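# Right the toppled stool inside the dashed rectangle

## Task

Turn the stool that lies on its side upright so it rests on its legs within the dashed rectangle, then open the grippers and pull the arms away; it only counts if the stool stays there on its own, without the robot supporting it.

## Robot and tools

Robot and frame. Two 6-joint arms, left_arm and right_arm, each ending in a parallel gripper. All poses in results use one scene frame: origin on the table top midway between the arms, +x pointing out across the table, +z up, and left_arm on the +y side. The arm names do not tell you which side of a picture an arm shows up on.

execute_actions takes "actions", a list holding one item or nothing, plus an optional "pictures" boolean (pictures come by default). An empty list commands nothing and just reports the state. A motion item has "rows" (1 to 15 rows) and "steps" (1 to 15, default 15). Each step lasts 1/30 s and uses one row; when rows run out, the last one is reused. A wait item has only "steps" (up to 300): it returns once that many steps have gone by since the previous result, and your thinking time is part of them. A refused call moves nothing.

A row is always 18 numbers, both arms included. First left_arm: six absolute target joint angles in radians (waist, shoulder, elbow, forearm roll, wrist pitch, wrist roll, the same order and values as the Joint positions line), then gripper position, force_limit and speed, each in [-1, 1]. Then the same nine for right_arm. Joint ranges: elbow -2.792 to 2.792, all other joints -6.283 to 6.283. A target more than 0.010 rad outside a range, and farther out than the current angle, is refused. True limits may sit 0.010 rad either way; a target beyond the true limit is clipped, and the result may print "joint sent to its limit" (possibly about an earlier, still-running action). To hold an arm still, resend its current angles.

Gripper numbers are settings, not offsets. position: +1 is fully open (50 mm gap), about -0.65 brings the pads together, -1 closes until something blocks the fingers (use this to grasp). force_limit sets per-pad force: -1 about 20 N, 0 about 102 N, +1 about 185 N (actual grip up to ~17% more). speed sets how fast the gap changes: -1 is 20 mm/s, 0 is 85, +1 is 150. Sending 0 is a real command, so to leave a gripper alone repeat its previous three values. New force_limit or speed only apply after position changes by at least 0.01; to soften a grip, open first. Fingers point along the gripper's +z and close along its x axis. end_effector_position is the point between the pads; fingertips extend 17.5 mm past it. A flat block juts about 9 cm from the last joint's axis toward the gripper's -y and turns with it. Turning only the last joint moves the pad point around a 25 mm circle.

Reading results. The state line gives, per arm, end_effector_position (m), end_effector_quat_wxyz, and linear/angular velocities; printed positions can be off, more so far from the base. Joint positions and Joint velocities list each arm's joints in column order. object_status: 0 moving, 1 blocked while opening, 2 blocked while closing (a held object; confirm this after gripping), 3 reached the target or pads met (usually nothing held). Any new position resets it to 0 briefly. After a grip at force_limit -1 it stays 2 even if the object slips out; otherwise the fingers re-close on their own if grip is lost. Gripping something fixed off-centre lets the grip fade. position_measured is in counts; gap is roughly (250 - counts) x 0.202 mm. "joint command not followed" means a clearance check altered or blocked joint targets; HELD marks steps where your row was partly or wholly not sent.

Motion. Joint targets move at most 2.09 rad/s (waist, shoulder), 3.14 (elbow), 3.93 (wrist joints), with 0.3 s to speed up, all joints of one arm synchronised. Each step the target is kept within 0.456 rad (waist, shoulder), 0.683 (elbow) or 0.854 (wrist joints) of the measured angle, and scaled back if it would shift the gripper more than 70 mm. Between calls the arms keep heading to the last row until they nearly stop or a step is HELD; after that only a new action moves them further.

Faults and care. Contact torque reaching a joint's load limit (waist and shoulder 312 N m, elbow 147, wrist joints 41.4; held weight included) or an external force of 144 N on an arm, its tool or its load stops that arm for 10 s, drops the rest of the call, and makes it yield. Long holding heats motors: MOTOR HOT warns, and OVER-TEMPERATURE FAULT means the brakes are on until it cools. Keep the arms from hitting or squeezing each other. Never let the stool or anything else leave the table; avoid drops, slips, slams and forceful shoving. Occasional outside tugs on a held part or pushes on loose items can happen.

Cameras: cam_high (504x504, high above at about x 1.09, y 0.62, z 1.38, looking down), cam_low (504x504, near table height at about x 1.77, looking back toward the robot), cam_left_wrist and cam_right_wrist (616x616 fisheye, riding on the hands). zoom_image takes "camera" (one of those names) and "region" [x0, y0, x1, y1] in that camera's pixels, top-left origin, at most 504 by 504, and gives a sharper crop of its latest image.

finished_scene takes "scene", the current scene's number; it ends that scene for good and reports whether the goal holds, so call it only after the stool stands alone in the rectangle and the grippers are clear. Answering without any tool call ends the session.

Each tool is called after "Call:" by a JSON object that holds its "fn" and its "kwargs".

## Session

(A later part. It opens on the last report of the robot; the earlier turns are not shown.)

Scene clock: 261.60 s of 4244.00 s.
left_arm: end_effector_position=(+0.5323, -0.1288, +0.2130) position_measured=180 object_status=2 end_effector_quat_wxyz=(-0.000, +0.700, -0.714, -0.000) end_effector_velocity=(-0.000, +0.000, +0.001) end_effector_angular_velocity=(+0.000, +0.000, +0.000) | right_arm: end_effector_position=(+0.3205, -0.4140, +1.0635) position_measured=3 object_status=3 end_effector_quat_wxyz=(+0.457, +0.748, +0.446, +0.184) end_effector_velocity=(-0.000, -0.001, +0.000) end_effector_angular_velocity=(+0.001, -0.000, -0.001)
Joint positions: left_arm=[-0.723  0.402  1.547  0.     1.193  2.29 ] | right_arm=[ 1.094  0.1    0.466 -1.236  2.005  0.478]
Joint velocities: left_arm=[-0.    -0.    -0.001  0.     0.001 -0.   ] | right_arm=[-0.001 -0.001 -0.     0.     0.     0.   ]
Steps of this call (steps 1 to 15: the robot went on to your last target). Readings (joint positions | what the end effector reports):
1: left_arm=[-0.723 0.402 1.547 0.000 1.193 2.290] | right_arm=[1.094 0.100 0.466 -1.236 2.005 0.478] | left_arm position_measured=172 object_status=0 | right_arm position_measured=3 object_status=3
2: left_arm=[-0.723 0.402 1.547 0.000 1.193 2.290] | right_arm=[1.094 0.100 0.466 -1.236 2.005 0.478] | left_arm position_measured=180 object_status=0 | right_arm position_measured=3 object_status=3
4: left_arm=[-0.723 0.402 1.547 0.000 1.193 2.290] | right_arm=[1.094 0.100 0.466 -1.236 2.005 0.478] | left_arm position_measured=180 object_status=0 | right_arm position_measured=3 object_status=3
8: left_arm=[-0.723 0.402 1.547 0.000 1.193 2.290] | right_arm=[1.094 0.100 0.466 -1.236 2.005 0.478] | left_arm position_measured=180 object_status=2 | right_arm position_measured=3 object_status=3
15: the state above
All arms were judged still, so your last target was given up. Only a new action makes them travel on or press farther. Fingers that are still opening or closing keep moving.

Call:
{"fn": "execute_actions", "kwargs": {"actions": [{"rows": [
[-0.7231, 0.4011, 1.5460, 0.0, 1.1945, 2.2895, -1, 0.2, -0.3, 1.094, 0.1, 0.466, -1.236, 2.005, 0.478, 1, 0, 0],
[-0.7231, 0.3997, 1.5431, 0.0, 1.1988, 2.2895, -1, 0.2, -0.3, 1.094, 0.1, 0.466, -1.236, 2.005, 0.478, 1, 0, 0],
[-0.7231, 0.3977, 1.5388, 0.0, 1.2052, 2.2895, -1, 0.2, -0.3, 1.094, 0.1, 0.466, -1.236, 2.005, 0.478, 1, 0, 0],
[-0.7231, 0.3951, 1.5333, 0.0, 1.2132, 2.2895, -1, 0.2, -0.3, 1.094, 0.1, 0.466, -1.236, 2.005, 0.478, 1, 0, 0],
[-0.7231, 0.3921, 1.5272, 0.0, 1.2223, 2.2895, -1, 0.2, -0.3, 1.094, 0.1, 0.466, -1.236, 2.005, 0.478, 1, 0, 0],
[-0.7231, 0.3890, 1.5207, 0.0, 1.2320, 2.2895, -1, 0.2, -0.3, 1.094, 0.1, 0.466, -1.236, 2.005, 0.478, 1, 0, 0],
[-0.7231, 0.3859, 1.5141, 0.0, 1.2417, 2.2895, -1, 0.2, -0.3, 1.094, 0.1, 0.466, -1.236, 2.005, 0.478, 1, 0, 0],
[-0.7231, 0.3829, 1.5080, 0.0, 1.2508, 2.2895, -1, 0.2, -0.3, 1.094, 0.1, 0.466, -1.236, 2.005, 0.478, 1, 0, 0],
[-0.7231, 0.3803, 1.5025, 0.0, 1.2588, 2.2895, -1, 0.2, -0.3, 1.094, 0.1, 0.466, -1.236, 2.005, 0.478, 1, 0, 0],
[-0.7231, 0.3783, 1.4982, 0.0, 1.2652, 2.2895, -1, 0.2, -0.3, 1.094, 0.1, 0.466, -1.236, 2.005, 0.478, 1, 0, 0],
[-0.7231, 0.3769, 1.4953, 0.0, 1.2695, 2.2895, -1, 0.2, -0.3, 1.094, 0.1, 0.466, -1.236, 2.005, 0.478, 1, 0, 0],
[-0.7231, 0.3764, 1.4943, 0.0, 1.2710, 2.2895, -1, 0.2, -0.3, 1.094, 0.1, 0.466, -1.236, 2.005, 0.478, 1, 0, 0]
], "steps": 15}], "pictures": false}}

Call:
{"fn": "execute_actions", "kwargs": {"actions": [{"steps": 10}], "pictures": true}}

Scene clock: 354.90 s of 4244.00 s.
left_arm: end_effector_position=(+0.5323, -0.1288, +0.2591) position_measured=180 object_status=2 end_effector_quat_wxyz=(+0.000, +0.700, -0.714, -0.000) end_effector_velocity=(-0.001, +0.002, +0.012) end_effector_angular_velocity=(+0.003, +0.003, +0.000) | right_arm: end_effector_position=(+0.3205, -0.4140, +1.0635) position_measured=3 object_status=3 end_effector_quat_wxyz=(+0.457, +0.748, +0.446, +0.184) end_effector_velocity=(+0.000, +0.001, -0.000) end_effector_angular_velocity=(-0.000, +0.001, +0.001)
Joint positions: left_arm=[-0.723  0.377  1.495 -0.     1.27   2.29 ] | right_arm=[ 1.094  0.1    0.466 -1.236  2.005  0.478]
Joint velocities: left_arm=[ 0.    -0.007 -0.013 -0.     0.024  0.   ] | right_arm=[ 0.001  0.001 -0.     0.     0.    -0.   ]
Steps of this call (steps 1 to 90: nothing new was sent; then 89.80 s passed at rest; steps 91 to 105: all 15 steps of this action). Readings (joint positions | what the end effector reports):
91: left_arm=[-0.723 0.402 1.547 -0.000 1.193 2.290] | right_arm=[1.094 0.100 0.466 -1.236 2.005 0.478] | left_arm position_measured=180 object_status=2 | right_arm position_measured=3 object_status=3
92: left_arm=[-0.723 0.402 1.546 -0.000 1.194 2.290] | right_arm=[1.094 0.100 0.466 -1.236 2.005 0.478] | left_arm position_measured=180 object_status=2 | right_arm position_measured=3 object_status=3
94: left_arm=[-0.723 0.400 1.542 -0.000 1.200 2.290] | right_arm=[1.094 0.100 0.466 -1.236 2.005 0.478] | left_arm position_measured=180 object_status=2 | right_arm position_measured=3 object_status=3
98: left_arm=[-0.723 0.390 1.522 -0.000 1.230 2.290] | right_arm=[1.094 0.100 0.466 -1.236 2.005 0.478] | left_arm position_measured=180 object_status=2 | right_arm position_measured=3 object_status=3
105: the state above

Scene clock: 355.23 s of 4244.00 s.
left_arm: end_effector_position=(+0.5323, -0.1288, +0.2599) position_measured=180 object_status=2 end_effector_quat_wxyz=(+0.000, +0.700, -0.714, -0.000) end_effector_velocity=(+0.000, +0.001, -0.000) end_effector_angular_velocity=(+0.000, +0.001, +0.001) | right_arm: end_effector_position=(+0.3205, -0.4140, +1.0635) position_measured=3 object_status=3 end_effector_quat_wxyz=(+0.457, +0.748, +0.446, +0.184) end_effector_velocity=(+0.000, -0.000, +0.000) end_effector_angular_velocity=(+0.000, +0.000, -0.001)
Joint positions: left_arm=[-0.723  0.376  1.494 -0.     1.271  2.29 ] | right_arm=[ 1.094  0.1    0.466 -1.236  2.005  0.478]
Joint velocities: left_arm=[ 0.001  0.     0.    -0.     0.    -0.   ] | right_arm=[-0.001  0.    -0.     0.    -0.    -0.   ]
Steps of this call (steps 1 to 10: the robot went on to your last target). Readings (joint positions | what the end effector reports):
1: left_arm=[-0.723 0.377 1.495 -0.000 1.270 2.290] | right_arm=[1.094 0.100 0.466 -1.236 2.005 0.478] | left_arm position_measured=180 object_status=2 | right_arm position_measured=3 object_status=3
2: left_arm=[-0.723 0.377 1.495 -0.000 1.271 2.290] | right_arm=[1.094 0.100 0.466 -1.236 2.005 0.478] | left_arm position_measured=180 object_status=2 | right_arm position_measured=3 object_status=3
4: left_arm=[-0.723 0.376 1.494 -0.000 1.271 2.290] | right_arm=[1.094 0.100 0.466 -1.236 2.005 0.478] | left_arm position_measured=180 object_status=2 | right_arm position_measured=3 object_status=3
8: left_arm=[-0.723 0.376 1.494 -0.000 1.271 2.290] | right_arm=[1.094 0.100 0.466 -1.236 2.005 0.478] | left_arm position_measured=180 object_status=2 | right_arm position_measured=3 object_status=3
10: the state above
camera_calibration (this result's frames):
cam_left_wrist: T_world_to_cam=[[-0.00772962, -0.999398, 0.0338197, -0.13346], [-0.963173, 0.0165312, 0.268374, 0.45033], [-0.268771, -0.0304998, -0.962721, 0.537785], [0, 0, 0, 1]] pos_world=[0.577256, -0.124422, 0.401394]
cam_right_wrist: T_world_to_cam=[[0.509717, 0.856126, -0.0850731, 0.269023], [0.282598, -0.0732104, 0.956441, -1.1357], [0.812605, -0.511555, -0.279256, -0.0323182], [0, 0, 0, 1]] pos_world=[0.210084, -0.329996, 1.1001]

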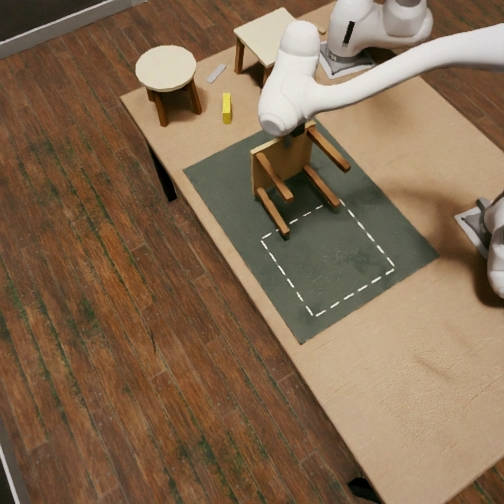

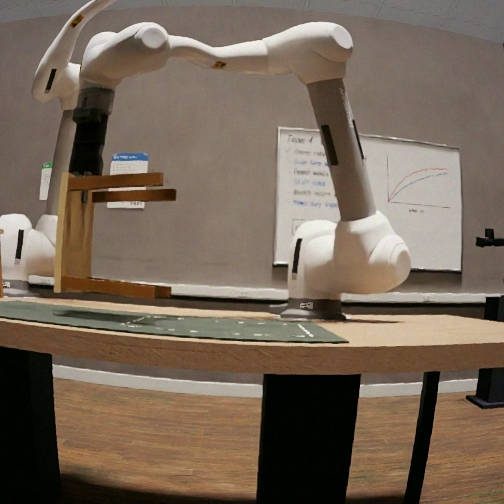

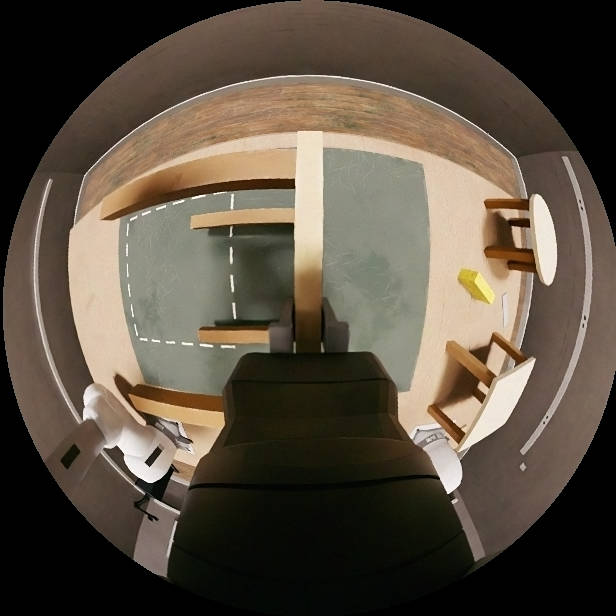

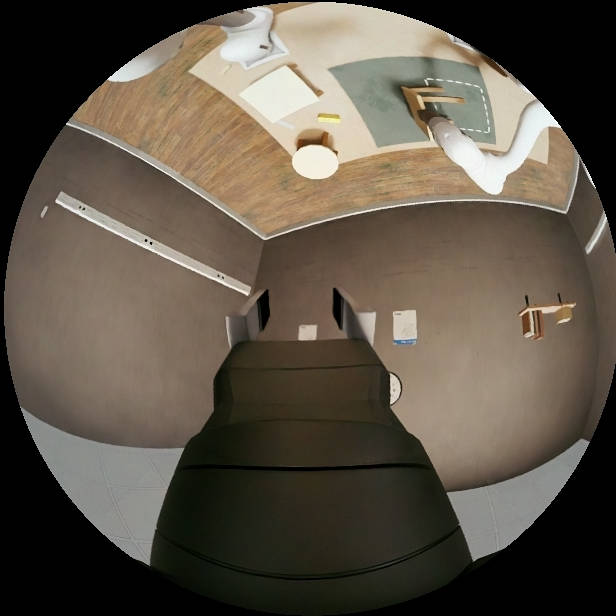

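Call:
{"fn": "execute_actions", "kwargs": {"actions": [{"rows": [[-0.7216, 0.3681, 1.4982, -0.0070, 1.2552, 2.2917, -1, 0.2, -0.3, 1.094, 0.1, 0.466, -1.236, 2.005, 0.478, 1, 0, 0]], "steps": 5}], "pictures": false}}

Call:
{"fn": "execute_actions", "kwargs": {"actions": [{"rows": [[-0.7143, 0.3444, 1.5111, -0.0316, 1.2135, 2.3034, -1, 0.2, -0.3, 1.094, 0.1, 0.466, -1.236, 2.005, 0.478, 1, 0, 0]], "steps": 5}], "pictures": false}}

Call:
{"fn": "execute_actions", "kwargs": {"actions": [{"rows": [[-0.6948, 0.3067, 1.5356, -0.0824, 1.1571, 2.3367, -1, 0.2, -0.3, 1.094, 0.1, 0.466, -1.236, 2.005, 0.478, 1, 0, 0]], "steps": 5}], "pictures": false}}

Call:
{"fn": "execute_actions", "kwargs": {"actions": [{"rows": [[-0.6562, 0.2575, 1.5748, -0.1684, 1.0986, 2.4046, -1, 0.2, -0.3, 1.094, 0.1, 0.466, -1.236, 2.005, 0.478, 1, 0, 0]], "steps": 5}], "pictures": false}}

Call:
{"fn": "execute_actions", "kwargs": {"actions": [{"rows": [[-0.5937, 0.2013, 1.6302, -0.2942, 1.0503, 2.5164, -1, 0.2, -0.3, 1.094, 0.1, 0.466, -1.236, 2.005, 0.478, 1, 0, 0]], "steps": 5}], "pictures": false}}

Call:
{"fn": "execute_actions", "kwargs": {"actions": [{"rows": [[-0.5063, 0.1443, 1.7004, -0.4570, 1.0222, 2.6740, -1, 0.2, -0.3, 1.094, 0.1, 0.466, -1.236, 2.005, 0.478, 1, 0, 0]], "steps": 5}], "pictures": false}}

Call:
{"fn": "execute_actions", "kwargs": {"actions": [{"rows": [[-0.3976, 0.0946, 1.7817, -0.6466, 1.0209, 2.8713, -1, 0.2, -0.3, 1.094, 0.1, 0.466, -1.236, 2.005, 0.478, 1, 0, 0]], "steps": 5}], "pictures": false}}

Call:
{"fn": "execute_actions", "kwargs": {"actions": [{"rows": [[-0.2747, 0.0604, 1.8680, -0.8466, 1.0493, 3.0952, -1, 0.2, -0.3, 1.094, 0.1, 0.466, -1.236, 2.005, 0.478, 1, 0, 0]], "steps": 5}], "pictures": false}}

Call:
{"fn": "execute_actions", "kwargs": {"actions": [{"rows": [[-0.1474, 0.0492, 1.9521, -1.0378, 1.1064, 3.3280, -1, 0.2, -0.3, 1.094, 0.1, 0.466, -1.236, 2.005, 0.478, 1, 0, 0]], "steps": 5}], "pictures": false}}

Call:
{"fn": "execute_actions", "kwargs": {"actions": [{"rows": [[-0.0258, 0.0652, 2.0271, -1.2022, 1.1876, 3.5509, -1, 0.2, -0.3, 1.094, 0.1, 0.466, -1.236, 2.005, 0.478, 1, 0, 0]], "steps": 5}], "pictures": false}}

Call:
{"fn": "execute_actions", "kwargs": {"actions": [{"rows": [[0.0811, 0.1085, 2.0877, -1.3266, 1.2853, 3.7474, -1, 0.2, -0.3, 1.094, 0.1, 0.466, -1.236, 2.005, 0.478, 1, 0, 0]], "steps": 5}], "pictures": false}}

Call:
{"fn": "execute_actions", "kwargs": {"actions": [{"rows": [[0.1673, 0.1740, 2.1313, -1.4057, 1.3897, 3.9065, -1, 0.2, -0.3, 1.094, 0.1, 0.466, -1.236, 2.005, 0.478, 1, 0, 0]], "steps": 5}], "pictures": false}}

Call:
{"fn": "execute_actions", "kwargs": {"actions": [{"rows": [[0.2305, 0.2512, 2.1583, -1.4433, 1.4897, 4.0234, -1, 0.2, -0.3, 1.094, 0.1, 0.466, -1.236, 2.005, 0.478, 1, 0, 0]], "steps": 5}], "pictures": false}}

Call:
{"fn": "execute_actions", "kwargs": {"actions": [{"rows": [[0.2719, 0.3256, 2.1721, -1.4511, 1.5739, 4.1002, -1, 0.2, -0.3, 1.094, 0.1, 0.466, -1.236, 2.005, 0.478, 1, 0, 0]], "steps": 5}], "pictures": false}}

Call:
{"fn": "execute_actions", "kwargs": {"actions": [{"rows": [[0.2946, 0.3808, 2.1773, -1.4454, 1.6312, 4.1426, -1, 0.2, -0.3, 1.094, 0.1, 0.466, -1.236, 2.005, 0.478, 1, 0, 0]], "steps": 5}], "pictures": false}}

Call:
{"fn": "execute_actions", "kwargs": {"actions": [{"rows": [[0.3018, 0.4017, 2.1784, -1.4412, 1.6520, 4.1561, -1, 0.2, -0.3, 1.094, 0.1, 0.466, -1.236, 2.005, 0.478, 1, 0, 0]], "steps": 15}], "pictures": true}}

Scene clock: 418.77 s of 4244.00 s.
left_arm: end_effector_position=(+0.5328, -0.1307, +0.2642) position_measured=180 object_status=2 end_effector_quat_wxyz=(+0.004, +0.700, -0.714, +0.009) end_effector_velocity=(-0.000, -0.002, +0.002) end_effector_angular_velocity=(-0.026, -0.007, +0.001) | right_arm: end_effector_position=(+0.3205, -0.4140, +1.0635) position_measured=3 object_status=3 end_effector_quat_wxyz=(+0.457, +0.748, +0.446, +0.184) end_effector_velocity=(+0.000, -0.000, +0.000) end_effector_angular_velocity=(+0.000, -0.000, -0.001)
Joint positions: left_arm=[-0.722  0.369  1.498 -0.006  1.257  2.291] | right_arm=[ 1.094  0.1    0.466 -1.236  2.005  0.478]
Joint velocities: left_arm=[ 0.002 -0.01   0.011 -0.012 -0.026  0.005] | right_arm=[-0.001  0.001 -0.001 -0.     0.    -0.   ]
Steps of this call (steps 1 to 15: the robot went on to your last target; steps 16 to 90: nothing new was sent; then 60.37 s passed at rest; steps 91 to 95: all 5 steps of this action). Readings (joint positions | what the end effector reports):
91: left_arm=[-0.723 0.376 1.494 -0.000 1.270 2.290] | right_arm=[1.094 0.100 0.466 -1.236 2.005 0.478] | left_arm position_measured=180 object_status=2 | right_arm position_measured=3 object_status=3
92: left_arm=[-0.723 0.373 1.496 -0.003 1.265 2.290] | right_arm=[1.094 0.100 0.466 -1.236 2.005 0.478] | left_arm position_measured=180 object_status=2 | right_arm position_measured=3 object_status=3
94: left_arm=[-0.722 0.369 1.497 -0.006 1.258 2.291] | right_arm=[1.094 0.100 0.466 -1.236 2.005 0.478] | left_arm position_measured=180 object_status=2 | right_arm position_measured=3 object_status=3
95: the state above

Scene clock: 418.93 s of 4244.00 s.
left_arm: end_effector_position=(+0.5342, -0.1341, +0.2759) position_measured=180 object_status=2 end_effector_quat_wxyz=(+0.016, +0.701, -0.712, +0.033) end_effector_velocity=(-0.004, -0.005, +0.014) end_effector_angular_velocity=(-0.093, -0.014, +0.008) | right_arm: end_effector_position=(+0.3205, -0.4140, +1.0635) position_measured=3 object_status=3 end_effector_quat_wxyz=(+0.457, +0.748, +0.446, +0.184) end_effector_velocity=(-0.000, -0.001, +0.000) end_effector_angular_velocity=(+0.001, -0.001, -0.001)
Joint positions: left_arm=[-0.715  0.346  1.51  -0.029  1.217  2.302] | right_arm=[ 1.094  0.1    0.466 -1.236  2.005  0.478]
Joint velocities: left_arm=[ 0.012 -0.04   0.035 -0.054 -0.074  0.021] | right_arm=[ 0.    -0.    -0.001 -0.     0.     0.   ]
Steps of this call (steps 1 to 5: all 5 steps of this action). Readings (joint positions | what the end effector reports):
1: left_arm=[-0.722 0.368 1.498 -0.007 1.255 2.292] | right_arm=[1.094 0.100 0.466 -1.236 2.005 0.478] | left_arm position_measured=180 object_status=2 | right_arm position_measured=3 object_status=3
2: left_arm=[-0.720 0.363 1.502 -0.013 1.245 2.295] | right_arm=[1.094 0.100 0.466 -1.236 2.005 0.478] | left_arm position_measured=180 object_status=2 | right_arm position_measured=3 object_status=3
4: left_arm=[-0.716 0.349 1.508 -0.027 1.222 2.301] | right_arm=[1.094 0.100 0.466 -1.236 2.005 0.478] | left_arm position_measured=180 object_status=2 | right_arm position_measured=3 object_status=3
5: the state above

Scene clock: 419.10 s of 4244.00 s.
left_arm: end_effector_position=(+0.5356, -0.1341, +0.2931) position_measured=180 object_status=2 end_effector_quat_wxyz=(+0.039, +0.701, -0.709, +0.066) end_effector_velocity=(-0.001, +0.005, +0.052) end_effector_angular_velocity=(-0.246, -0.033, +0.015) | right_arm: end_effector_position=(+0.3205, -0.4140, +1.0635) position_measured=3 object_status=3 end_effector_quat_wxyz=(+0.457, +0.748, +0.446, +0.184) end_effector_velocity=(-0.000, -0.000, +0.000) end_effector_angular_velocity=(+0.001, -0.000, +0.000)
Joint positions: left_arm=[-0.697  0.31   1.533 -0.077  1.164  2.333] | right_arm=[ 1.094  0.1    0.466 -1.236  2.005  0.478]
Joint velocities: left_arm=[ 0.059 -0.117  0.084 -0.162 -0.167  0.101] | right_arm=[ 0.    -0.    -0.001  0.     0.    -0.   ]
Steps of this call (steps 1 to 5: all 5 steps of this action). Readings (joint positions | what the end effector reports):
1: left_arm=[-0.714 0.345 1.511 -0.031 1.215 2.303] | right_arm=[1.094 0.100 0.466 -1.236 2.005 0.478] | left_arm position_measured=180 object_status=2 | right_arm position_measured=3 object_status=3
2: left_arm=[-0.712 0.339 1.515 -0.040 1.205 2.309] | right_arm=[1.094 0.100 0.466 -1.236 2.005 0.478] | left_arm position_measured=180 object_status=2 | right_arm position_measured=3 object_status=3
4: left_arm=[-0.700 0.317 1.529 -0.068 1.172 2.328] | right_arm=[1.094 0.100 0.466 -1.236 2.005 0.478] | left_arm position_measured=180 object_status=2 | right_arm position_measured=3 object_status=3
5: the state above

Scene clock: 419.27 s of 4244.00 s.
left_arm: end_effector_position=(+0.5364, -0.1257, +0.3123) position_measured=180 object_status=2 end_effector_quat_wxyz=(+0.072, +0.699, -0.704, +0.101) end_effector_velocity=(+0.002, +0.046, +0.086) end_effector_angular_velocity=(-0.415, -0.012, +0.020) | right_arm: end_effector_position=(+0.3205, -0.4140, +1.0635) position_measured=3 object_status=3 end_effector_quat_wxyz=(+0.457, +0.748, +0.446, +0.184) end_effector_velocity=(+0.001, +0.001, -0.000) end_effector_angular_velocity=(-0.001, -0.000, +0.001)
Joint positions: left_arm=[-0.662  0.264  1.569 -0.155  1.107  2.395] | right_arm=[ 1.094  0.1    0.466 -1.236  2.005  0.478]
Joint velocities: left_arm=[ 0.161 -0.206  0.167 -0.354 -0.234  0.276] | right_arm=[ 0.001  0.001 -0.001 -0.    -0.001 -0.   ]
Steps of this call (steps 1 to 5: all 5 steps of this action). Readings (joint positions | what the end effector reports):
1: left_arm=[-0.695 0.308 1.535 -0.081 1.159 2.336] | right_arm=[1.094 0.100 0.466 -1.236 2.005 0.478] | left_arm position_measured=180 object_status=2 | right_arm position_measured=3 object_status=3
2: left_arm=[-0.691 0.301 1.540 -0.093 1.150 2.345] | right_arm=[1.094 0.100 0.466 -1.236 2.005 0.478] | left_arm position_measured=180 object_status=2 | right_arm position_measured=3 object_status=3
4: left_arm=[-0.669 0.274 1.562 -0.139 1.118 2.382] | right_arm=[1.094 0.100 0.466 -1.236 2.005 0.478] | left_arm position_measured=180 object_status=2 | right_arm position_measured=3 object_status=3
5: the state above

Scene clock: 419.43 s of 4244.00 s.
left_arm: end_effector_position=(+0.5363, -0.1062, +0.3299) position_measured=180 object_status=2 end_effector_quat_wxyz=(+0.113, +0.695, -0.698, +0.134) end_effector_velocity=(+0.004, +0.116, +0.094) end_effector_angular_velocity=(-0.561, +0.044, +0.015) | right_arm: end_effector_position=(+0.3205, -0.4140, +1.0635) position_measured=3 object_status=3 end_effector_quat_wxyz=(+0.457, +0.748, +0.446, +0.184) end_effector_velocity=(-0.000, +0.001, -0.000) end_effector_angular_velocity=(+0.000, +0.000, +0.001)
Joint positions: left_arm=[-0.606  0.212  1.619 -0.268  1.06   2.493] | right_arm=[ 1.094  0.1    0.466 -1.236  2.005  0.478]
Joint velocities: left_arm=[ 0.314 -0.277  0.274 -0.615 -0.231  0.55 ] | right_arm=[ 0.001  0.    -0.001  0.     0.    -0.   ]
Steps of this call (steps 1 to 5: all 5 steps of this action). Readings (joint positions | what the end effector reports):
1: left_arm=[-0.657 0.259 1.573 -0.165 1.101 2.402] | right_arm=[1.094 0.100 0.466 -1.236 2.005 0.478] | left_arm position_measured=180 object_status=2 | right_arm position_measured=3 object_status=3
2: left_arm=[-0.650 0.252 1.580 -0.181 1.093 2.415] | right_arm=[1.094 0.100 0.466 -1.236 2.005 0.478] | left_arm position_measured=180 object_status=2 | right_arm position_measured=3 object_status=3
4: left_arm=[-0.619 0.224 1.608 -0.243 1.069 2.470] | right_arm=[1.094 0.100 0.466 -1.236 2.005 0.478] | left_arm position_measured=180 object_status=2 | right_arm position_measured=3 object_status=3
5: the state above

Scene clock: 419.60 s of 4244.00 s.
left_arm: end_effector_position=(+0.5355, -0.0757, +0.3442) position_measured=180 object_status=2 end_effector_quat_wxyz=(+0.161, +0.687, -0.689, +0.166) end_effector_velocity=(+0.003, +0.178, +0.073) end_effector_angular_velocity=(-0.630, +0.083, +0.010) | right_arm: end_effector_position=(+0.3205, -0.4140, +1.0635) position_measured=3 object_status=3 end_effector_quat_wxyz=(+0.457, +0.748, +0.446, +0.184) end_effector_velocity=(+0.000, +0.000, -0.000) end_effector_angular_velocity=(-0.000, +0.001, -0.000)
Joint positions: left_arm=[-0.528  0.158  1.683 -0.416  1.029  2.634] | right_arm=[ 1.094  0.1    0.466 -1.236  2.005  0.478]
Joint velocities: left_arm=[ 0.451 -0.283  0.354 -0.817 -0.136  0.798] | right_arm=[-0.     0.001 -0.     0.     0.001 -0.   ]
Steps of this call (steps 1 to 5: all 5 steps of this action). Readings (joint positions | what the end effector reports):
1: left_arm=[-0.598 0.205 1.626 -0.286 1.054 2.509] | right_arm=[1.094 0.100 0.466 -1.236 2.005 0.478] | left_arm position_measured=180 object_status=2 | right_arm position_measured=3 object_status=3
2: left_arm=[-0.586 0.196 1.636 -0.309 1.048 2.530] | right_arm=[1.094 0.100 0.466 -1.236 2.005 0.478] | left_arm position_measured=180 object_status=2 | right_arm position_measured=3 object_status=3
4: left_arm=[-0.546 0.169 1.669 -0.384 1.035 2.603] | right_arm=[1.094 0.100 0.466 -1.236 2.005 0.478] | left_arm position_measured=180 object_status=2 | right_arm position_measured=3 object_status=3
5: the state above

Scene clock: 419.77 s of 4244.00 s.
left_arm: end_effector_position=(+0.5343, -0.0371, +0.3530) position_measured=180 object_status=2 end_effector_quat_wxyz=(+0.212, +0.677, -0.676, +0.201) end_effector_velocity=(+0.002, +0.218, +0.048) end_effector_angular_velocity=(-0.698, +0.067, +0.011) | right_arm: end_effector_position=(+0.3205, -0.4140, +1.0635) position_measured=3 object_status=3 end_effector_quat_wxyz=(+0.457, +0.748, +0.446, +0.184) end_effector_velocity=(-0.001, -0.000, +0.001) end_effector_angular_velocity=(+0.002, -0.002, +0.002)
Joint positions: left_arm=[-0.429  0.109  1.758 -0.591  1.021  2.813] | right_arm=[ 1.094  0.1    0.466 -1.236  2.005  0.478]
Joint velocities: left_arm=[ 0.563 -0.253  0.413 -0.959 -0.008  1.008] | right_arm=[ 0.002 -0.001 -0.002 -0.    -0.001  0.   ]
Steps of this call (steps 1 to 5: all 5 steps of this action). Readings (joint positions | what the end effector reports):
1: left_arm=[-0.515 0.150 1.693 -0.440 1.025 2.658] | right_arm=[1.094 0.100 0.466 -1.236 2.005 0.478] | left_arm position_measured=180 object_status=2 | right_arm position_measured=3 object_status=3
2: left_arm=[-0.499 0.141 1.706 -0.470 1.023 2.687] | right_arm=[1.094 0.100 0.466 -1.236 2.005 0.478] | left_arm position_measured=180 object_status=2 | right_arm position_measured=3 object_status=3
4: left_arm=[-0.451 0.118 1.742 -0.554 1.022 2.774] | right_arm=[1.094 0.100 0.466 -1.236 2.005 0.478] | left_arm position_measured=180 object_status=2 | right_arm position_measured=3 object_status=3
5: the state above

Scene clock: 419.93 s of 4244.00 s.
left_arm: end_effector_position=(+0.5338, +0.0060, +0.3564) position_measured=180 object_status=2 end_effector_quat_wxyz=(+0.262, +0.661, -0.660, +0.241) end_effector_velocity=(-0.001, +0.236, +0.022) end_effector_angular_velocity=(-0.757, +0.022, +0.014) | right_arm: end_effector_position=(+0.3205, -0.4140, +1.0635) position_measured=3 object_status=3 end_effector_quat_wxyz=(+0.457, +0.748, +0.446, +0.184) end_effector_velocity=(-0.000, +0.001, +0.000) end_effector_angular_velocity=(+0.001, -0.000, +0.002)
Joint positions: left_arm=[-0.315  0.072  1.84  -0.781  1.039  3.022] | right_arm=[ 1.094  0.1    0.466 -1.236  2.005  0.478]
Joint velocities: left_arm=[ 0.64  -0.179  0.442 -1.022  0.164  1.151] | right_arm=[ 0.002 -0.    -0.001  0.    -0.     0.   ]
Steps of this call (steps 1 to 5: all 5 steps of this action). Readings (joint positions | what the end effector reports):
1: left_arm=[-0.413 0.102 1.770 -0.620 1.021 2.844] | right_arm=[1.094 0.100 0.466 -1.236 2.005 0.478] | left_arm position_measured=180 object_status=2 | right_arm position_measured=3 object_status=3
2: left_arm=[-0.393 0.094 1.784 -0.654 1.023 2.880] | right_arm=[1.094 0.100 0.466 -1.236 2.005 0.478] | left_arm position_measured=180 object_status=2 | right_arm position_measured=3 object_status=3
4: left_arm=[-0.339 0.078 1.823 -0.743 1.033 2.979] | right_arm=[1.094 0.100 0.466 -1.236 2.005 0.478] | left_arm position_measured=180 object_status=2 | right_arm position_measured=3 object_status=3
5: the state above

Scene clock: 420.10 s of 4244.00 s.
left_arm: end_effector_position=(+0.5351, +0.0501, +0.3547) position_measured=180 object_status=2 end_effector_quat_wxyz=(+0.309, +0.641, -0.640, +0.289) end_effector_velocity=(+0.004, +0.237, +0.002) end_effector_angular_velocity=(-0.804, -0.066, +0.032) | right_arm: end_effector_position=(+0.3205, -0.4140, +1.0635) position_measured=3 object_status=3 end_effector_quat_wxyz=(+0.457, +0.748, +0.446, +0.184) end_effector_velocity=(+0.000, -0.000, +0.000) end_effector_angular_velocity=(+0.001, -0.000, -0.001)
Joint positions: left_arm=[-0.19   0.054  1.924 -0.973  1.085  3.249] | right_arm=[ 1.094  0.1    0.466 -1.236  2.005  0.478]
Joint velocities: left_arm=[ 0.669 -0.069  0.436 -0.988  0.332  1.208] | right_arm=[-0.001  0.    -0.001  0.    -0.     0.   ]
Steps of this call (steps 1 to 5: all 5 steps of this action). Readings (joint positions | what the end effector reports):
1: left_arm=[-0.295 0.066 1.854 -0.813 1.044 3.058] | right_arm=[1.094 0.100 0.466 -1.236 2.005 0.478] | left_arm position_measured=180 object_status=2 | right_arm position_measured=3 object_status=3
2: left_arm=[-0.273 0.062 1.868 -0.849 1.051 3.098] | right_arm=[1.094 0.100 0.466 -1.236 2.005 0.478] | left_arm position_measured=180 object_status=2 | right_arm position_measured=3 object_status=3
4: left_arm=[-0.216 0.056 1.907 -0.935 1.073 3.203] | right_arm=[1.094 0.100 0.466 -1.236 2.005 0.478] | left_arm position_measured=180 object_status=2 | right_arm position_measured=3 object_status=3
5: the state above

Scene clock: 420.27 s of 4244.00 s.
left_arm: end_effector_position=(+0.5383, +0.0939, +0.3496) position_measured=180 object_status=2 end_effector_quat_wxyz=(+0.349, +0.616, -0.617, +0.343) end_effector_velocity=(+0.029, +0.230, -0.040) end_effector_angular_velocity=(-0.787, -0.136, +0.091) | right_arm: end_effector_position=(+0.3205, -0.4140, +1.0635) position_measured=3 object_status=3 end_effector_quat_wxyz=(+0.457, +0.748, +0.446, +0.184) end_effector_velocity=(+0.000, -0.000, +0.000) end_effector_angular_velocity=(-0.000, +0.000, -0.000)
Joint positions: left_arm=[-0.066  0.059  2.002 -1.147  1.16   3.477] | right_arm=[ 1.094  0.1    0.466 -1.236  2.005  0.478]
Joint velocities: left_arm=[ 0.643  0.098  0.396 -0.857  0.435  1.165] | right_arm=[-0.001 -0.     0.001  0.    -0.    -0.   ]
Steps of this call (steps 1 to 5: all 5 steps of this action). Readings (joint positions | what the end effector reports):
1: left_arm=[-0.170 0.052 1.937 -1.003 1.096 3.286] | right_arm=[1.094 0.100 0.466 -1.236 2.005 0.478] | left_arm position_measured=180 object_status=2 | right_arm position_measured=3 object_status=3
2: left_arm=[-0.147 0.052 1.952 -1.037 1.108 3.328] | right_arm=[1.094 0.100 0.466 -1.236 2.005 0.478] | left_arm position_measured=180 object_status=2 | right_arm position_measured=3 object_status=3
4: left_arm=[-0.090 0.056 1.987 -1.115 1.143 3.433] | right_arm=[1.094 0.100 0.466 -1.236 2.005 0.478] | left_arm position_measured=180 object_status=2 | right_arm position_measured=3 object_status=3
5: the state above

Scene clock: 420.43 s of 4244.00 s.
left_arm: end_effector_position=(+0.5438, +0.1359, +0.3386) position_measured=180 object_status=2 end_effector_quat_wxyz=(+0.381, +0.589, -0.591, +0.398) end_effector_velocity=(+0.041, +0.214, -0.089) end_effector_angular_velocity=(-0.713, -0.124, +0.118) | right_arm: end_effector_position=(+0.3205, -0.4140, +1.0635) position_measured=3 object_status=3 end_effector_quat_wxyz=(+0.457, +0.748, +0.446, +0.184) end_effector_velocity=(-0.000, -0.001, +0.000) end_effector_angular_velocity=(+0.001, -0.001, -0.000)
Joint positions: left_arm=[ 0.049  0.094  2.07  -1.289  1.256  3.689] | right_arm=[ 1.094  0.1    0.466 -1.236  2.005  0.478]
Joint velocities: left_arm=[ 0.561  0.274  0.32  -0.646  0.508  1.018] | right_arm=[-0.001 -0.001 -0.     0.    -0.    -0.   ]
Steps of this call (steps 1 to 5: all 5 steps of this action). Readings (joint positions | what the end effector reports):
1: left_arm=[-0.047 0.062 2.014 -1.174 1.173 3.513] | right_arm=[1.094 0.100 0.466 -1.236 2.005 0.478] | left_arm position_measured=180 object_status=2 | right_arm position_measured=3 object_status=3
2: left_arm=[-0.025 0.066 2.027 -1.203 1.190 3.553] | right_arm=[1.094 0.100 0.466 -1.236 2.005 0.478] | left_arm position_measured=180 object_status=2 | right_arm position_measured=3 object_status=3
4: left_arm=[0.028 0.084 2.057 -1.264 1.236 3.649] | right_arm=[1.094 0.100 0.466 -1.236 2.005 0.478] | left_arm position_measured=180 object_status=2 | right_arm position_measured=3 object_status=3
5: the state above

Scene clock: 420.60 s of 4244.00 s.
left_arm: end_effector_position=(+0.5491, +0.1742, +0.3201) position_measured=180 object_status=2 end_effector_quat_wxyz=(+0.410, +0.562, -0.565, +0.444) end_effector_velocity=(+0.028, +0.179, -0.088) end_effector_angular_velocity=(-0.609, -0.104, +0.090) | right_arm: end_effector_position=(+0.3205, -0.4140, +1.0635) position_measured=3 object_status=3 end_effector_quat_wxyz=(+0.457, +0.748, +0.446, +0.184) end_effector_velocity=(+0.000, +0.000, -0.000) end_effector_angular_velocity=(-0.000, -0.000, -0.000)
Joint positions: left_arm=[ 0.146  0.158  2.121 -1.386  1.364  3.868] | right_arm=[ 1.094  0.1    0.466 -1.236  2.005  0.478]
Joint velocities: left_arm=[ 0.432  0.343  0.213 -0.401  0.523  0.787] | right_arm=[ 0.  0.  0. -0. -0.  0.]
Steps of this call (steps 1 to 5: all 5 steps of this action). Readings (joint positions | what the end effector reports):
1: left_arm=[0.066 0.102 2.079 -1.308 1.271 3.719] | right_arm=[1.094 0.100 0.466 -1.236 2.005 0.478] | left_arm position_measured=180 object_status=2 | right_arm position_measured=3 object_status=3
2: left_arm=[0.085 0.112 2.089 -1.329 1.291 3.755] | right_arm=[1.094 0.100 0.466 -1.236 2.005 0.478] | left_arm position_measured=180 object_status=2 | right_arm position_measured=3 object_status=3
4: left_arm=[0.129 0.144 2.112 -1.370 1.343 3.836] | right_arm=[1.094 0.100 0.466 -1.236 2.005 0.478] | left_arm position_measured=180 object_status=2 | right_arm position_measured=3 object_status=3
5: the state above

Scene clock: 420.77 s of 4244.00 s.
left_arm: end_effector_position=(+0.5510, +0.2043, +0.2984) position_measured=180 object_status=2 end_effector_quat_wxyz=(+0.437, +0.539, -0.542, +0.475) end_effector_velocity=(+0.009, +0.136, -0.101) end_effector_angular_velocity=(-0.484, -0.009, +0.024) | right_arm: end_effector_position=(+0.3205, -0.4140, +1.0635) position_measured=3 object_status=3 end_effector_quat_wxyz=(+0.457, +0.748, +0.446, +0.184) end_effector_velocity=(+0.000, +0.000, -0.000) end_effector_angular_velocity=(-0.000, +0.000, -0.000)
Joint positions: left_arm=[ 0.217  0.235  2.153 -1.435  1.468  3.998] | right_arm=[ 1.094  0.1    0.466 -1.236  2.005  0.478]
Joint velocities: left_arm=[ 0.3    0.376  0.125 -0.187  0.472  0.549] | right_arm=[-0.  0.  0. -0.  0.  0.]
Steps of this call (steps 1 to 5: all 5 steps of this action). Readings (joint positions | what the end effector reports):
1: left_arm=[0.159 0.168 2.127 -1.397 1.379 3.891] | right_arm=[1.094 0.100 0.466 -1.236 2.005 0.478] | left_arm position_measured=180 object_status=2 | right_arm position_measured=3 object_status=3
2: left_arm=[0.173 0.181 2.133 -1.408 1.399 3.917] | right_arm=[1.094 0.100 0.466 -1.236 2.005 0.478] | left_arm position_measured=180 object_status=2 | right_arm position_measured=3 object_status=3
4: left_arm=[0.205 0.219 2.147 -1.427 1.449 3.976] | right_arm=[1.094 0.100 0.466 -1.236 2.005 0.478] | left_arm position_measured=180 object_status=2 | right_arm position_measured=3 object_status=3
5: the state above

Scene clock: 420.93 s of 4244.00 s.
left_arm: end_effector_position=(+0.5495, +0.2258, +0.2765) position_measured=180 object_status=2 end_effector_quat_wxyz=(+0.464, +0.520, -0.522, +0.492) end_effector_velocity=(-0.007, +0.094, -0.098) end_effector_angular_velocity=(-0.371, +0.067, -0.038) | right_arm: end_effector_position=(+0.3205, -0.4140, +1.0635) position_measured=3 object_status=3 end_effector_quat_wxyz=(+0.457, +0.748, +0.446, +0.184) end_effector_velocity=(-0.000, +0.000, +0.000) end_effector_angular_velocity=(+0.000, -0.000, +0.000)
Joint positions: left_arm=[ 0.263  0.311  2.169 -1.449  1.557  4.084] | right_arm=[ 1.094  0.1    0.466 -1.236  2.005  0.478]
Joint velocities: left_arm=[ 0.194  0.35   0.063 -0.044  0.387  0.354] | right_arm=[ 0.001 -0.    -0.    -0.     0.    -0.   ]
Steps of this call (steps 1 to 5: all 5 steps of this action). Readings (joint positions | what the end effector reports):
1: left_arm=[0.225 0.245 2.156 -1.440 1.482 4.014] | right_arm=[1.094 0.100 0.466 -1.236 2.005 0.478] | left_arm position_measured=180 object_status=2 | right_arm position_measured=3 object_status=3
2: left_arm=[0.235 0.259 2.159 -1.443 1.499 4.031] | right_arm=[1.094 0.100 0.466 -1.236 2.005 0.478] | left_arm position_measured=180 object_status=2 | right_arm position_measured=3 object_status=3
4: left_arm=[0.256 0.296 2.167 -1.447 1.541 4.070] | right_arm=[1.094 0.100 0.466 -1.236 2.005 0.478] | left_arm position_measured=180 object_status=2 | right_arm position_measured=3 object_status=3
5: the state above

Scene clock: 421.10 s of 4244.00 s.
left_arm: end_effector_position=(+0.5464, +0.2395, +0.2584) position_measured=180 object_status=2 end_effector_quat_wxyz=(+0.488, +0.506, -0.507, +0.498) end_effector_velocity=(-0.011, +0.048, -0.065) end_effector_angular_velocity=(-0.209, +0.074, -0.052) | right_arm: end_effector_position=(+0.3205, -0.4140, +1.0635) position_measured=3 object_status=3 end_effector_quat_wxyz=(+0.457, +0.748, +0.446, +0.184) end_effector_velocity=(+0.000, +0.001, -0.000) end_effector_angular_velocity=(-0.001, +0.001, +0.000)
Joint positions: left_arm=[ 0.291  0.373  2.177 -1.446  1.622  4.136] | right_arm=[ 1.094  0.1    0.466 -1.236  2.005  0.478]
Joint velocities: left_arm=[0.093 0.223 0.021 0.019 0.225 0.17 ] | right_arm=[ 0.     0.001  0.    -0.     0.    -0.   ]
Steps of this call (steps 1 to 5: all 5 steps of this action). Readings (joint positions | what the end effector reports):
1: left_arm=[0.269 0.320 2.171 -1.450 1.568 4.094] | right_arm=[1.094 0.100 0.466 -1.236 2.005 0.478] | left_arm position_measured=180 object_status=2 | right_arm position_measured=3 object_status=3
2: left_arm=[0.275 0.333 2.172 -1.450 1.582 4.105] | right_arm=[1.094 0.100 0.466 -1.236 2.005 0.478] | left_arm position_measured=180 object_status=2 | right_arm position_measured=3 object_status=3
4: left_arm=[0.287 0.363 2.176 -1.447 1.612 4.128] | right_arm=[1.094 0.100 0.466 -1.236 2.005 0.478] | left_arm position_measured=180 object_status=2 | right_arm position_measured=3 object_status=3
5: the state above

Scene clock: 421.60 s of 4244.00 s.
left_arm: end_effector_position=(+0.5443, +0.2452, +0.2500) position_measured=180 object_status=2 end_effector_quat_wxyz=(+0.500, +0.500, -0.500, +0.500) end_effector_velocity=(-0.000, -0.000, -0.001) end_effector_angular_velocity=(+0.000, +0.002, -0.001) | right_arm: end_effector_position=(+0.3205, -0.4140, +1.0635) position_measured=3 object_status=3 end_effector_quat_wxyz=(+0.457, +0.748, +0.446, +0.184) end_effector_velocity=(-0.000, -0.001, +0.000) end_effector_angular_velocity=(+0.000, -0.000, -0.001)
Joint positions: left_arm=[ 0.302  0.402  2.178 -1.441  1.652  4.156] | right_arm=[ 1.094  0.1    0.466 -1.236  2.005  0.478]
Joint velocities: left_arm=[-0.     0.001  0.001  0.    -0.     0.   ] | right_arm=[-0.001 -0.001  0.001 -0.    -0.    -0.   ]
Steps of this call (steps 1 to 15: all 15 steps of this action). Readings (joint positions | what the end effector reports):
1: left_arm=[0.293 0.378 2.177 -1.446 1.628 4.140] | right_arm=[1.094 0.100 0.466 -1.236 2.005 0.478] | left_arm position_measured=180 object_status=2 | right_arm position_measured=3 object_status=3
2: left_arm=[0.296 0.385 2.177 -1.445 1.636 4.145] | right_arm=[1.094 0.100 0.466 -1.236 2.005 0.478] | left_arm position_measured=180 object_status=2 | right_arm position_measured=3 object_status=3
4: left_arm=[0.300 0.397 2.178 -1.442 1.648 4.153] | right_arm=[1.094 0.100 0.466 -1.236 2.005 0.478] | left_arm position_measured=180 object_status=2 | right_arm position_measured=3 object_status=3
8: left_arm=[0.302 0.401 2.178 -1.441 1.652 4.156] | right_arm=[1.094 0.100 0.466 -1.236 2.005 0.478] | left_arm position_measured=180 object_status=2 | right_arm position_measured=3 object_status=3
15: the state above
camera_calibration (this result's frames):
cam_left_wrist: T_world_to_cam=[[0.0123226, 0.0339725, 0.999347, -0.264934], [-0.963324, 0.268327, 0.00275675, 0.463148], [-0.268058, -0.962729, 0.036033, 0.521338], [0, 0, 0, 1]] pos_world=[0.589175, 0.386633, 0.244699]
cam_right_wrist: T_world_to_cam=[[0.509716, 0.856126, -0.0850729, 0.269023], [0.282598, -0.0732106, 0.956441, -1.1357], [0.812606, -0.511555, -0.279256, -0.032318], [0, 0, 0, 1]] pos_world=[0.210084, -0.329996, 1.1001]

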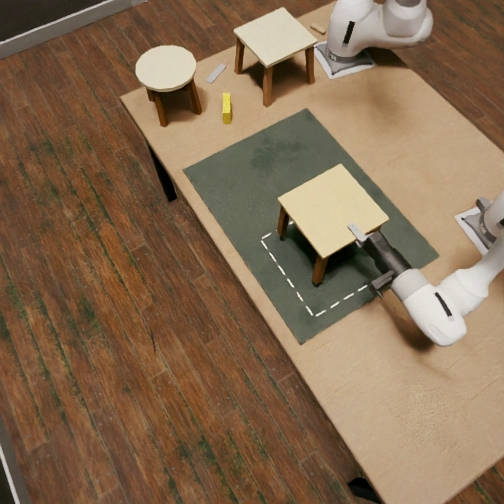

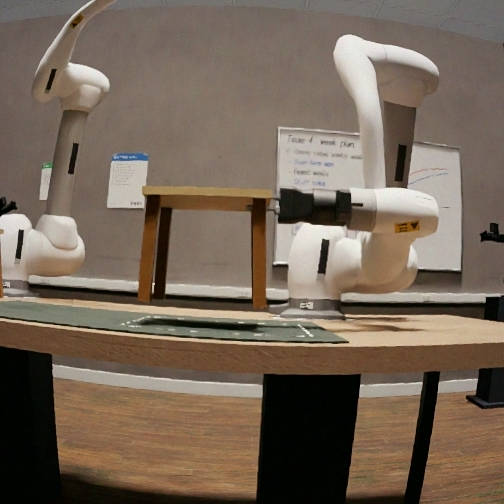

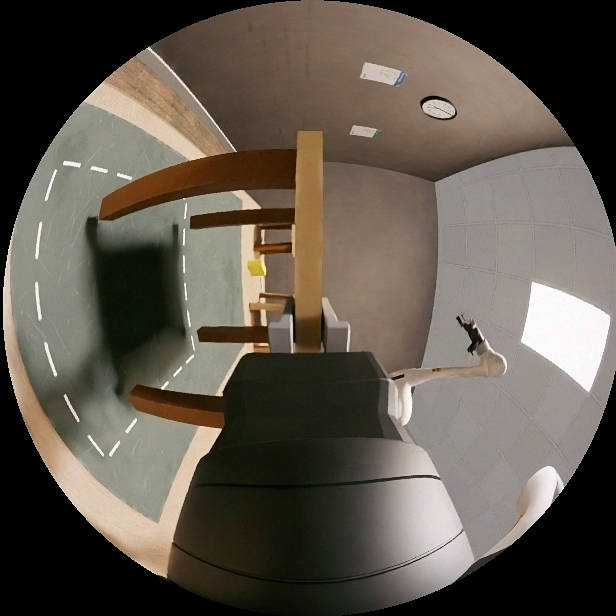

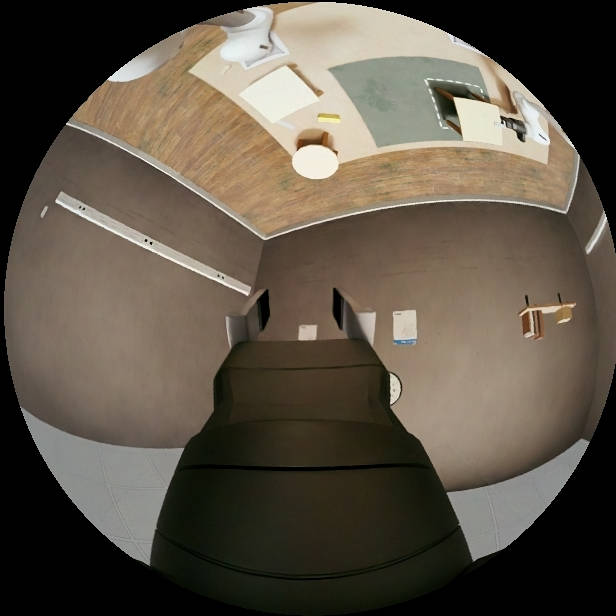

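The stool is rotated upright and hovering. Let me check its position relative to the rectangle.

Call:
{"fn": "zoom_image", "kwargs": {"camera": "cam_high", "region": [240, 140, 440, 340]}}

Call:
{"fn": "zoom_image", "kwargs": {"camera": "cam_low", "region": [100, 170, 360, 350]}}

Region (240, 140, 440, 340) of cam_high's 504x504 image, scaled by 2.520, with more detail than that image has.

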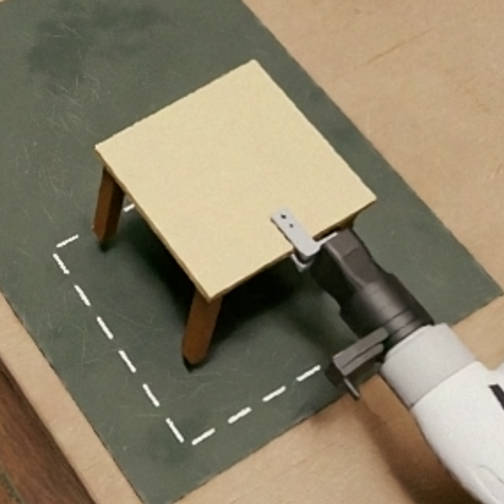

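Region (100, 170, 360, 350) of cam_low's 504x504 image, scaled by 1.938, with more detail than that image has; it fills the top 349 rows of this view, and the rest is white.

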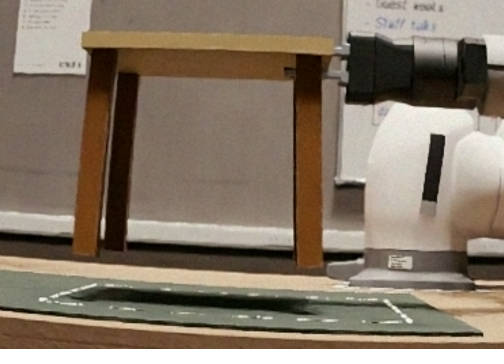

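Call:
{"fn": "execute_actions", "kwargs": {"actions": [{"rows": [
[0.3027, 0.4029, 2.1783, -1.4403, 1.6523, 4.1573, -1, 0.2, -0.3, 1.094, 0.1, 0.466, -1.236, 2.005, 0.478, 1, 0, 0],
[0.3052, 0.4063, 2.1779, -1.4379, 1.6531, 4.1605, -1, 0.2, -0.3, 1.094, 0.1, 0.466, -1.236, 2.005, 0.478, 1, 0, 0],
[0.3091, 0.4114, 2.1774, -1.4341, 1.6543, 4.1653, -1, 0.2, -0.3, 1.094, 0.1, 0.466, -1.236, 2.005, 0.478, 1, 0, 0],
[0.3138, 0.4178, 2.1768, -1.4295, 1.6558, 4.1714, -1, 0.2, -0.3, 1.094, 0.1, 0.466, -1.236, 2.005, 0.478, 1, 0, 0],
[0.3193, 0.4251, 2.1760, -1.4242, 1.6576, 4.1783, -1, 0.2, -0.3, 1.094, 0.1, 0.466, -1.236, 2.005, 0.478, 1, 0, 0],
[0.3250, 0.4328, 2.1753, -1.4186, 1.6594, 4.1856, -1, 0.2, -0.3, 1.094, 0.1, 0.466, -1.236, 2.005, 0.478, 1, 0, 0],
[0.3307, 0.4404, 2.1745, -1.4130, 1.6612, 4.1928, -1, 0.2, -0.3, 1.094, 0.1, 0.466, -1.236, 2.005, 0.478, 1, 0, 0],
[0.3362, 0.4477, 2.1737, -1.4077, 1.6630, 4.1997, -1, 0.2, -0.3, 1.094, 0.1, 0.466, -1.236, 2.005, 0.478, 1, 0, 0],
[0.3410, 0.4541, 2.1731, -1.4031, 1.6645, 4.2058, -1, 0.2, -0.3, 1.094, 0.1, 0.466, -1.236, 2.005, 0.478, 1, 0, 0],
[0.3448, 0.4592, 2.1726, -1.3993, 1.6657, 4.2106, -1, 0.2, -0.3, 1.094, 0.1, 0.466, -1.236, 2.005, 0.478, 1, 0, 0],
[0.3473, 0.4626, 2.1722, -1.3969, 1.6665, 4.2138, -1, 0.2, -0.3, 1.094, 0.1, 0.466, -1.236, 2.005, 0.478, 1, 0, 0],
[0.3482, 0.4638, 2.1721, -1.3960, 1.6668, 4.2150, -1, 0.2, -0.3, 1.094, 0.1, 0.466, -1.236, 2.005, 0.478, 1, 0, 0]
], "steps": 15}], "pictures": false}}

Call:
{"fn": "execute_actions", "kwargs": {"actions": [{"steps": 8}], "pictures": true}}

Call:
{"fn": "zoom_image", "kwargs": {"camera": "cam_low", "region": [100, 250, 340, 350]}}

Scene clock: 457.30 s of 4244.00 s.
left_arm: end_effector_position=(+0.5463, +0.2707, +0.2185) position_measured=180 object_status=2 end_effector_quat_wxyz=(+0.500, +0.500, -0.500, +0.500) end_effector_velocity=(+0.001, +0.008, -0.009) end_effector_angular_velocity=(-0.001, -0.002, -0.001) | right_arm: end_effector_position=(+0.3205, -0.4140, +1.0635) position_measured=3 object_status=3 end_effector_quat_wxyz=(+0.457, +0.748, +0.446, +0.184) end_effector_velocity=(-0.001, -0.001, +0.000) end_effector_angular_velocity=(+0.001, -0.000, -0.001)
Joint positions: left_arm=[ 0.347  0.463  2.172 -1.397  1.667  4.214] | right_arm=[ 1.094  0.1    0.466 -1.236  2.005  0.478]
Joint velocities: left_arm=[ 0.013  0.019 -0.004  0.014  0.005  0.018] | right_arm=[-0.    -0.001 -0.001 -0.     0.001 -0.   ]
Steps of this call (steps 1 to 15: the robot went on to your last target; steps 16 to 90: nothing new was sent; then 32.20 s passed at rest; steps 91 to 105: all 15 steps of this action). Readings (joint positions | what the end effector reports):
91: left_arm=[0.302 0.402 2.178 -1.441 1.652 4.156] | right_arm=[1.094 0.100 0.466 -1.236 2.005 0.478] | left_arm position_measured=180 object_status=2 | right_arm position_measured=3 object_status=3
92: left_arm=[0.302 0.402 2.178 -1.441 1.652 4.157] | right_arm=[1.094 0.100 0.466 -1.236 2.005 0.478] | left_arm position_measured=180 object_status=2 | right_arm position_measured=3 object_status=3
94: left_arm=[0.306 0.407 2.178 -1.437 1.653 4.161] | right_arm=[1.094 0.100 0.466 -1.236 2.005 0.478] | left_arm position_measured=180 object_status=2 | right_arm position_measured=3 object_status=3
98: left_arm=[0.323 0.430 2.176 -1.421 1.659 4.183] | right_arm=[1.094 0.100 0.466 -1.236 2.005 0.478] | left_arm position_measured=180 object_status=2 | right_arm position_measured=3 object_status=3
105: the state above

Scene clock: 457.57 s of 4244.00 s.
left_arm: end_effector_position=(+0.5463, +0.2712, +0.2180) position_measured=180 object_status=2 end_effector_quat_wxyz=(+0.500, +0.500, -0.500, +0.500) end_effector_velocity=(+0.000, +0.000, -0.000) end_effector_angular_velocity=(+0.000, +0.001, +0.001) | right_arm: end_effector_position=(+0.3205, -0.4140, +1.0635) position_measured=3 object_status=3 end_effector_quat_wxyz=(+0.457, +0.748, +0.446, +0.184) end_effector_velocity=(+0.000, +0.000, -0.000) end_effector_angular_velocity=(+0.000, +0.001, +0.000)
Joint positions: left_arm=[ 0.348  0.464  2.172 -1.396  1.667  4.215] | right_arm=[ 1.094  0.1    0.466 -1.236  2.005  0.478]
Joint velocities: left_arm=[ 0.001  0.001 -0.     0.    -0.    -0.001] | right_arm=[ 0.     0.001 -0.001  0.     0.001  0.   ]
Steps of this call (steps 1 to 8: the robot went on to your last target). Readings (joint positions | what the end effector reports):
1: left_arm=[0.348 0.463 2.172 -1.396 1.667 4.214] | right_arm=[1.094 0.100 0.466 -1.236 2.005 0.478] | left_arm position_measured=180 object_status=2 | right_arm position_measured=3 object_status=3
2: left_arm=[0.348 0.463 2.172 -1.396 1.667 4.215] | right_arm=[1.094 0.100 0.466 -1.236 2.005 0.478] | left_arm position_measured=180 object_status=2 | right_arm position_measured=3 object_status=3
4: left_arm=[0.348 0.464 2.172 -1.396 1.667 4.215] | right_arm=[1.094 0.100 0.466 -1.236 2.005 0.478] | left_arm position_measured=180 object_status=2 | right_arm position_measured=3 object_status=3
8: the state above
camera_calibration (this result's frames):
cam_left_wrist: T_world_to_cam=[[0.0123771, 0.0339036, 0.999348, -0.233845], [-0.96333, 0.268304, 0.00282861, 0.458166], [-0.268033, -0.962738, 0.0359812, 0.548042], [0, 0, 0, 1]] pos_world=[0.591152, 0.412621, 0.212677]
cam_right_wrist: T_world_to_cam=[[0.509717, 0.856126, -0.0850728, 0.269023], [0.282597, -0.0732107, 0.956441, -1.13571], [0.812605, -0.511555, -0.279256, -0.0323182], [0, 0, 0, 1]] pos_world=[0.210084, -0.329996, 1.1001]

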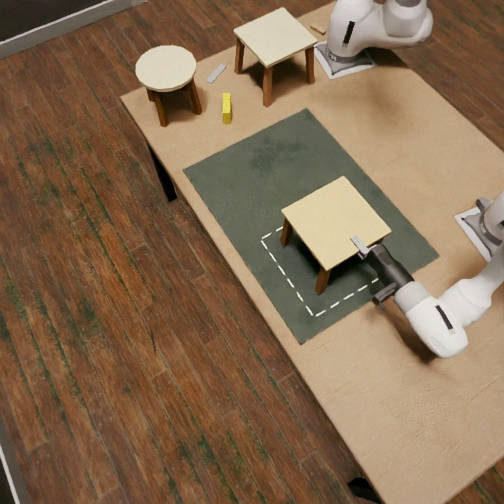

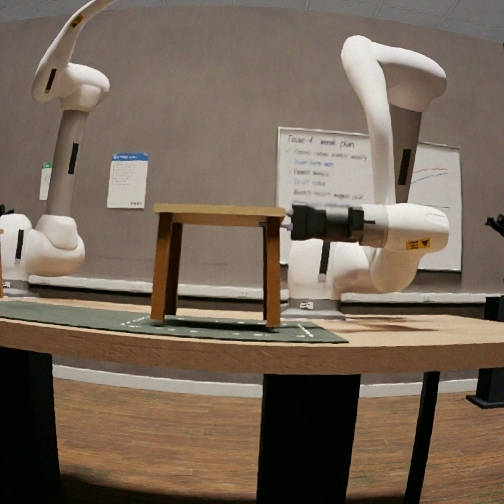

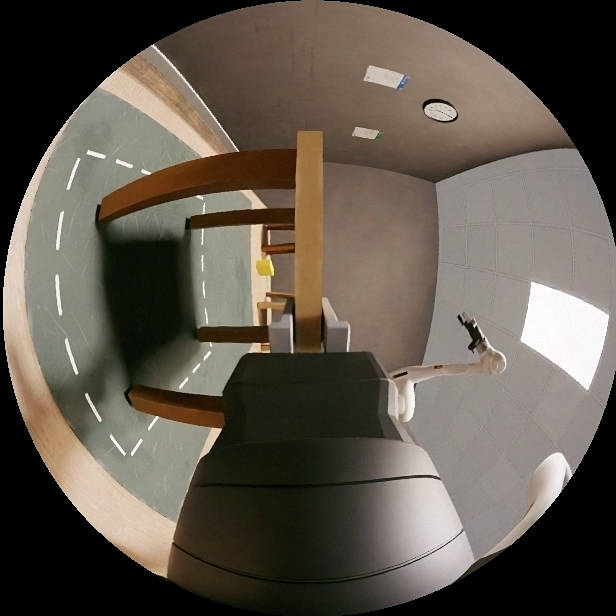

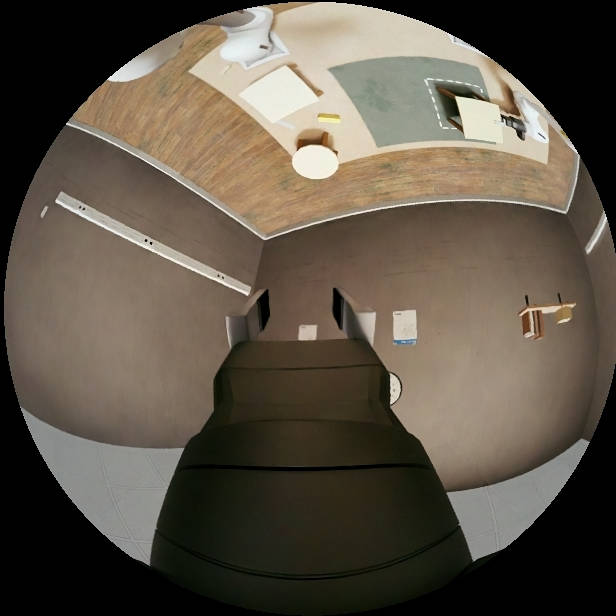

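Region (100, 250, 340, 350) of cam_low's 504x504 image, scaled by 2.100, with more detail than that image has; it fills the top 210 rows of this view, and the rest is white.

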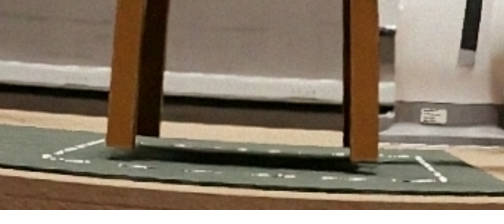

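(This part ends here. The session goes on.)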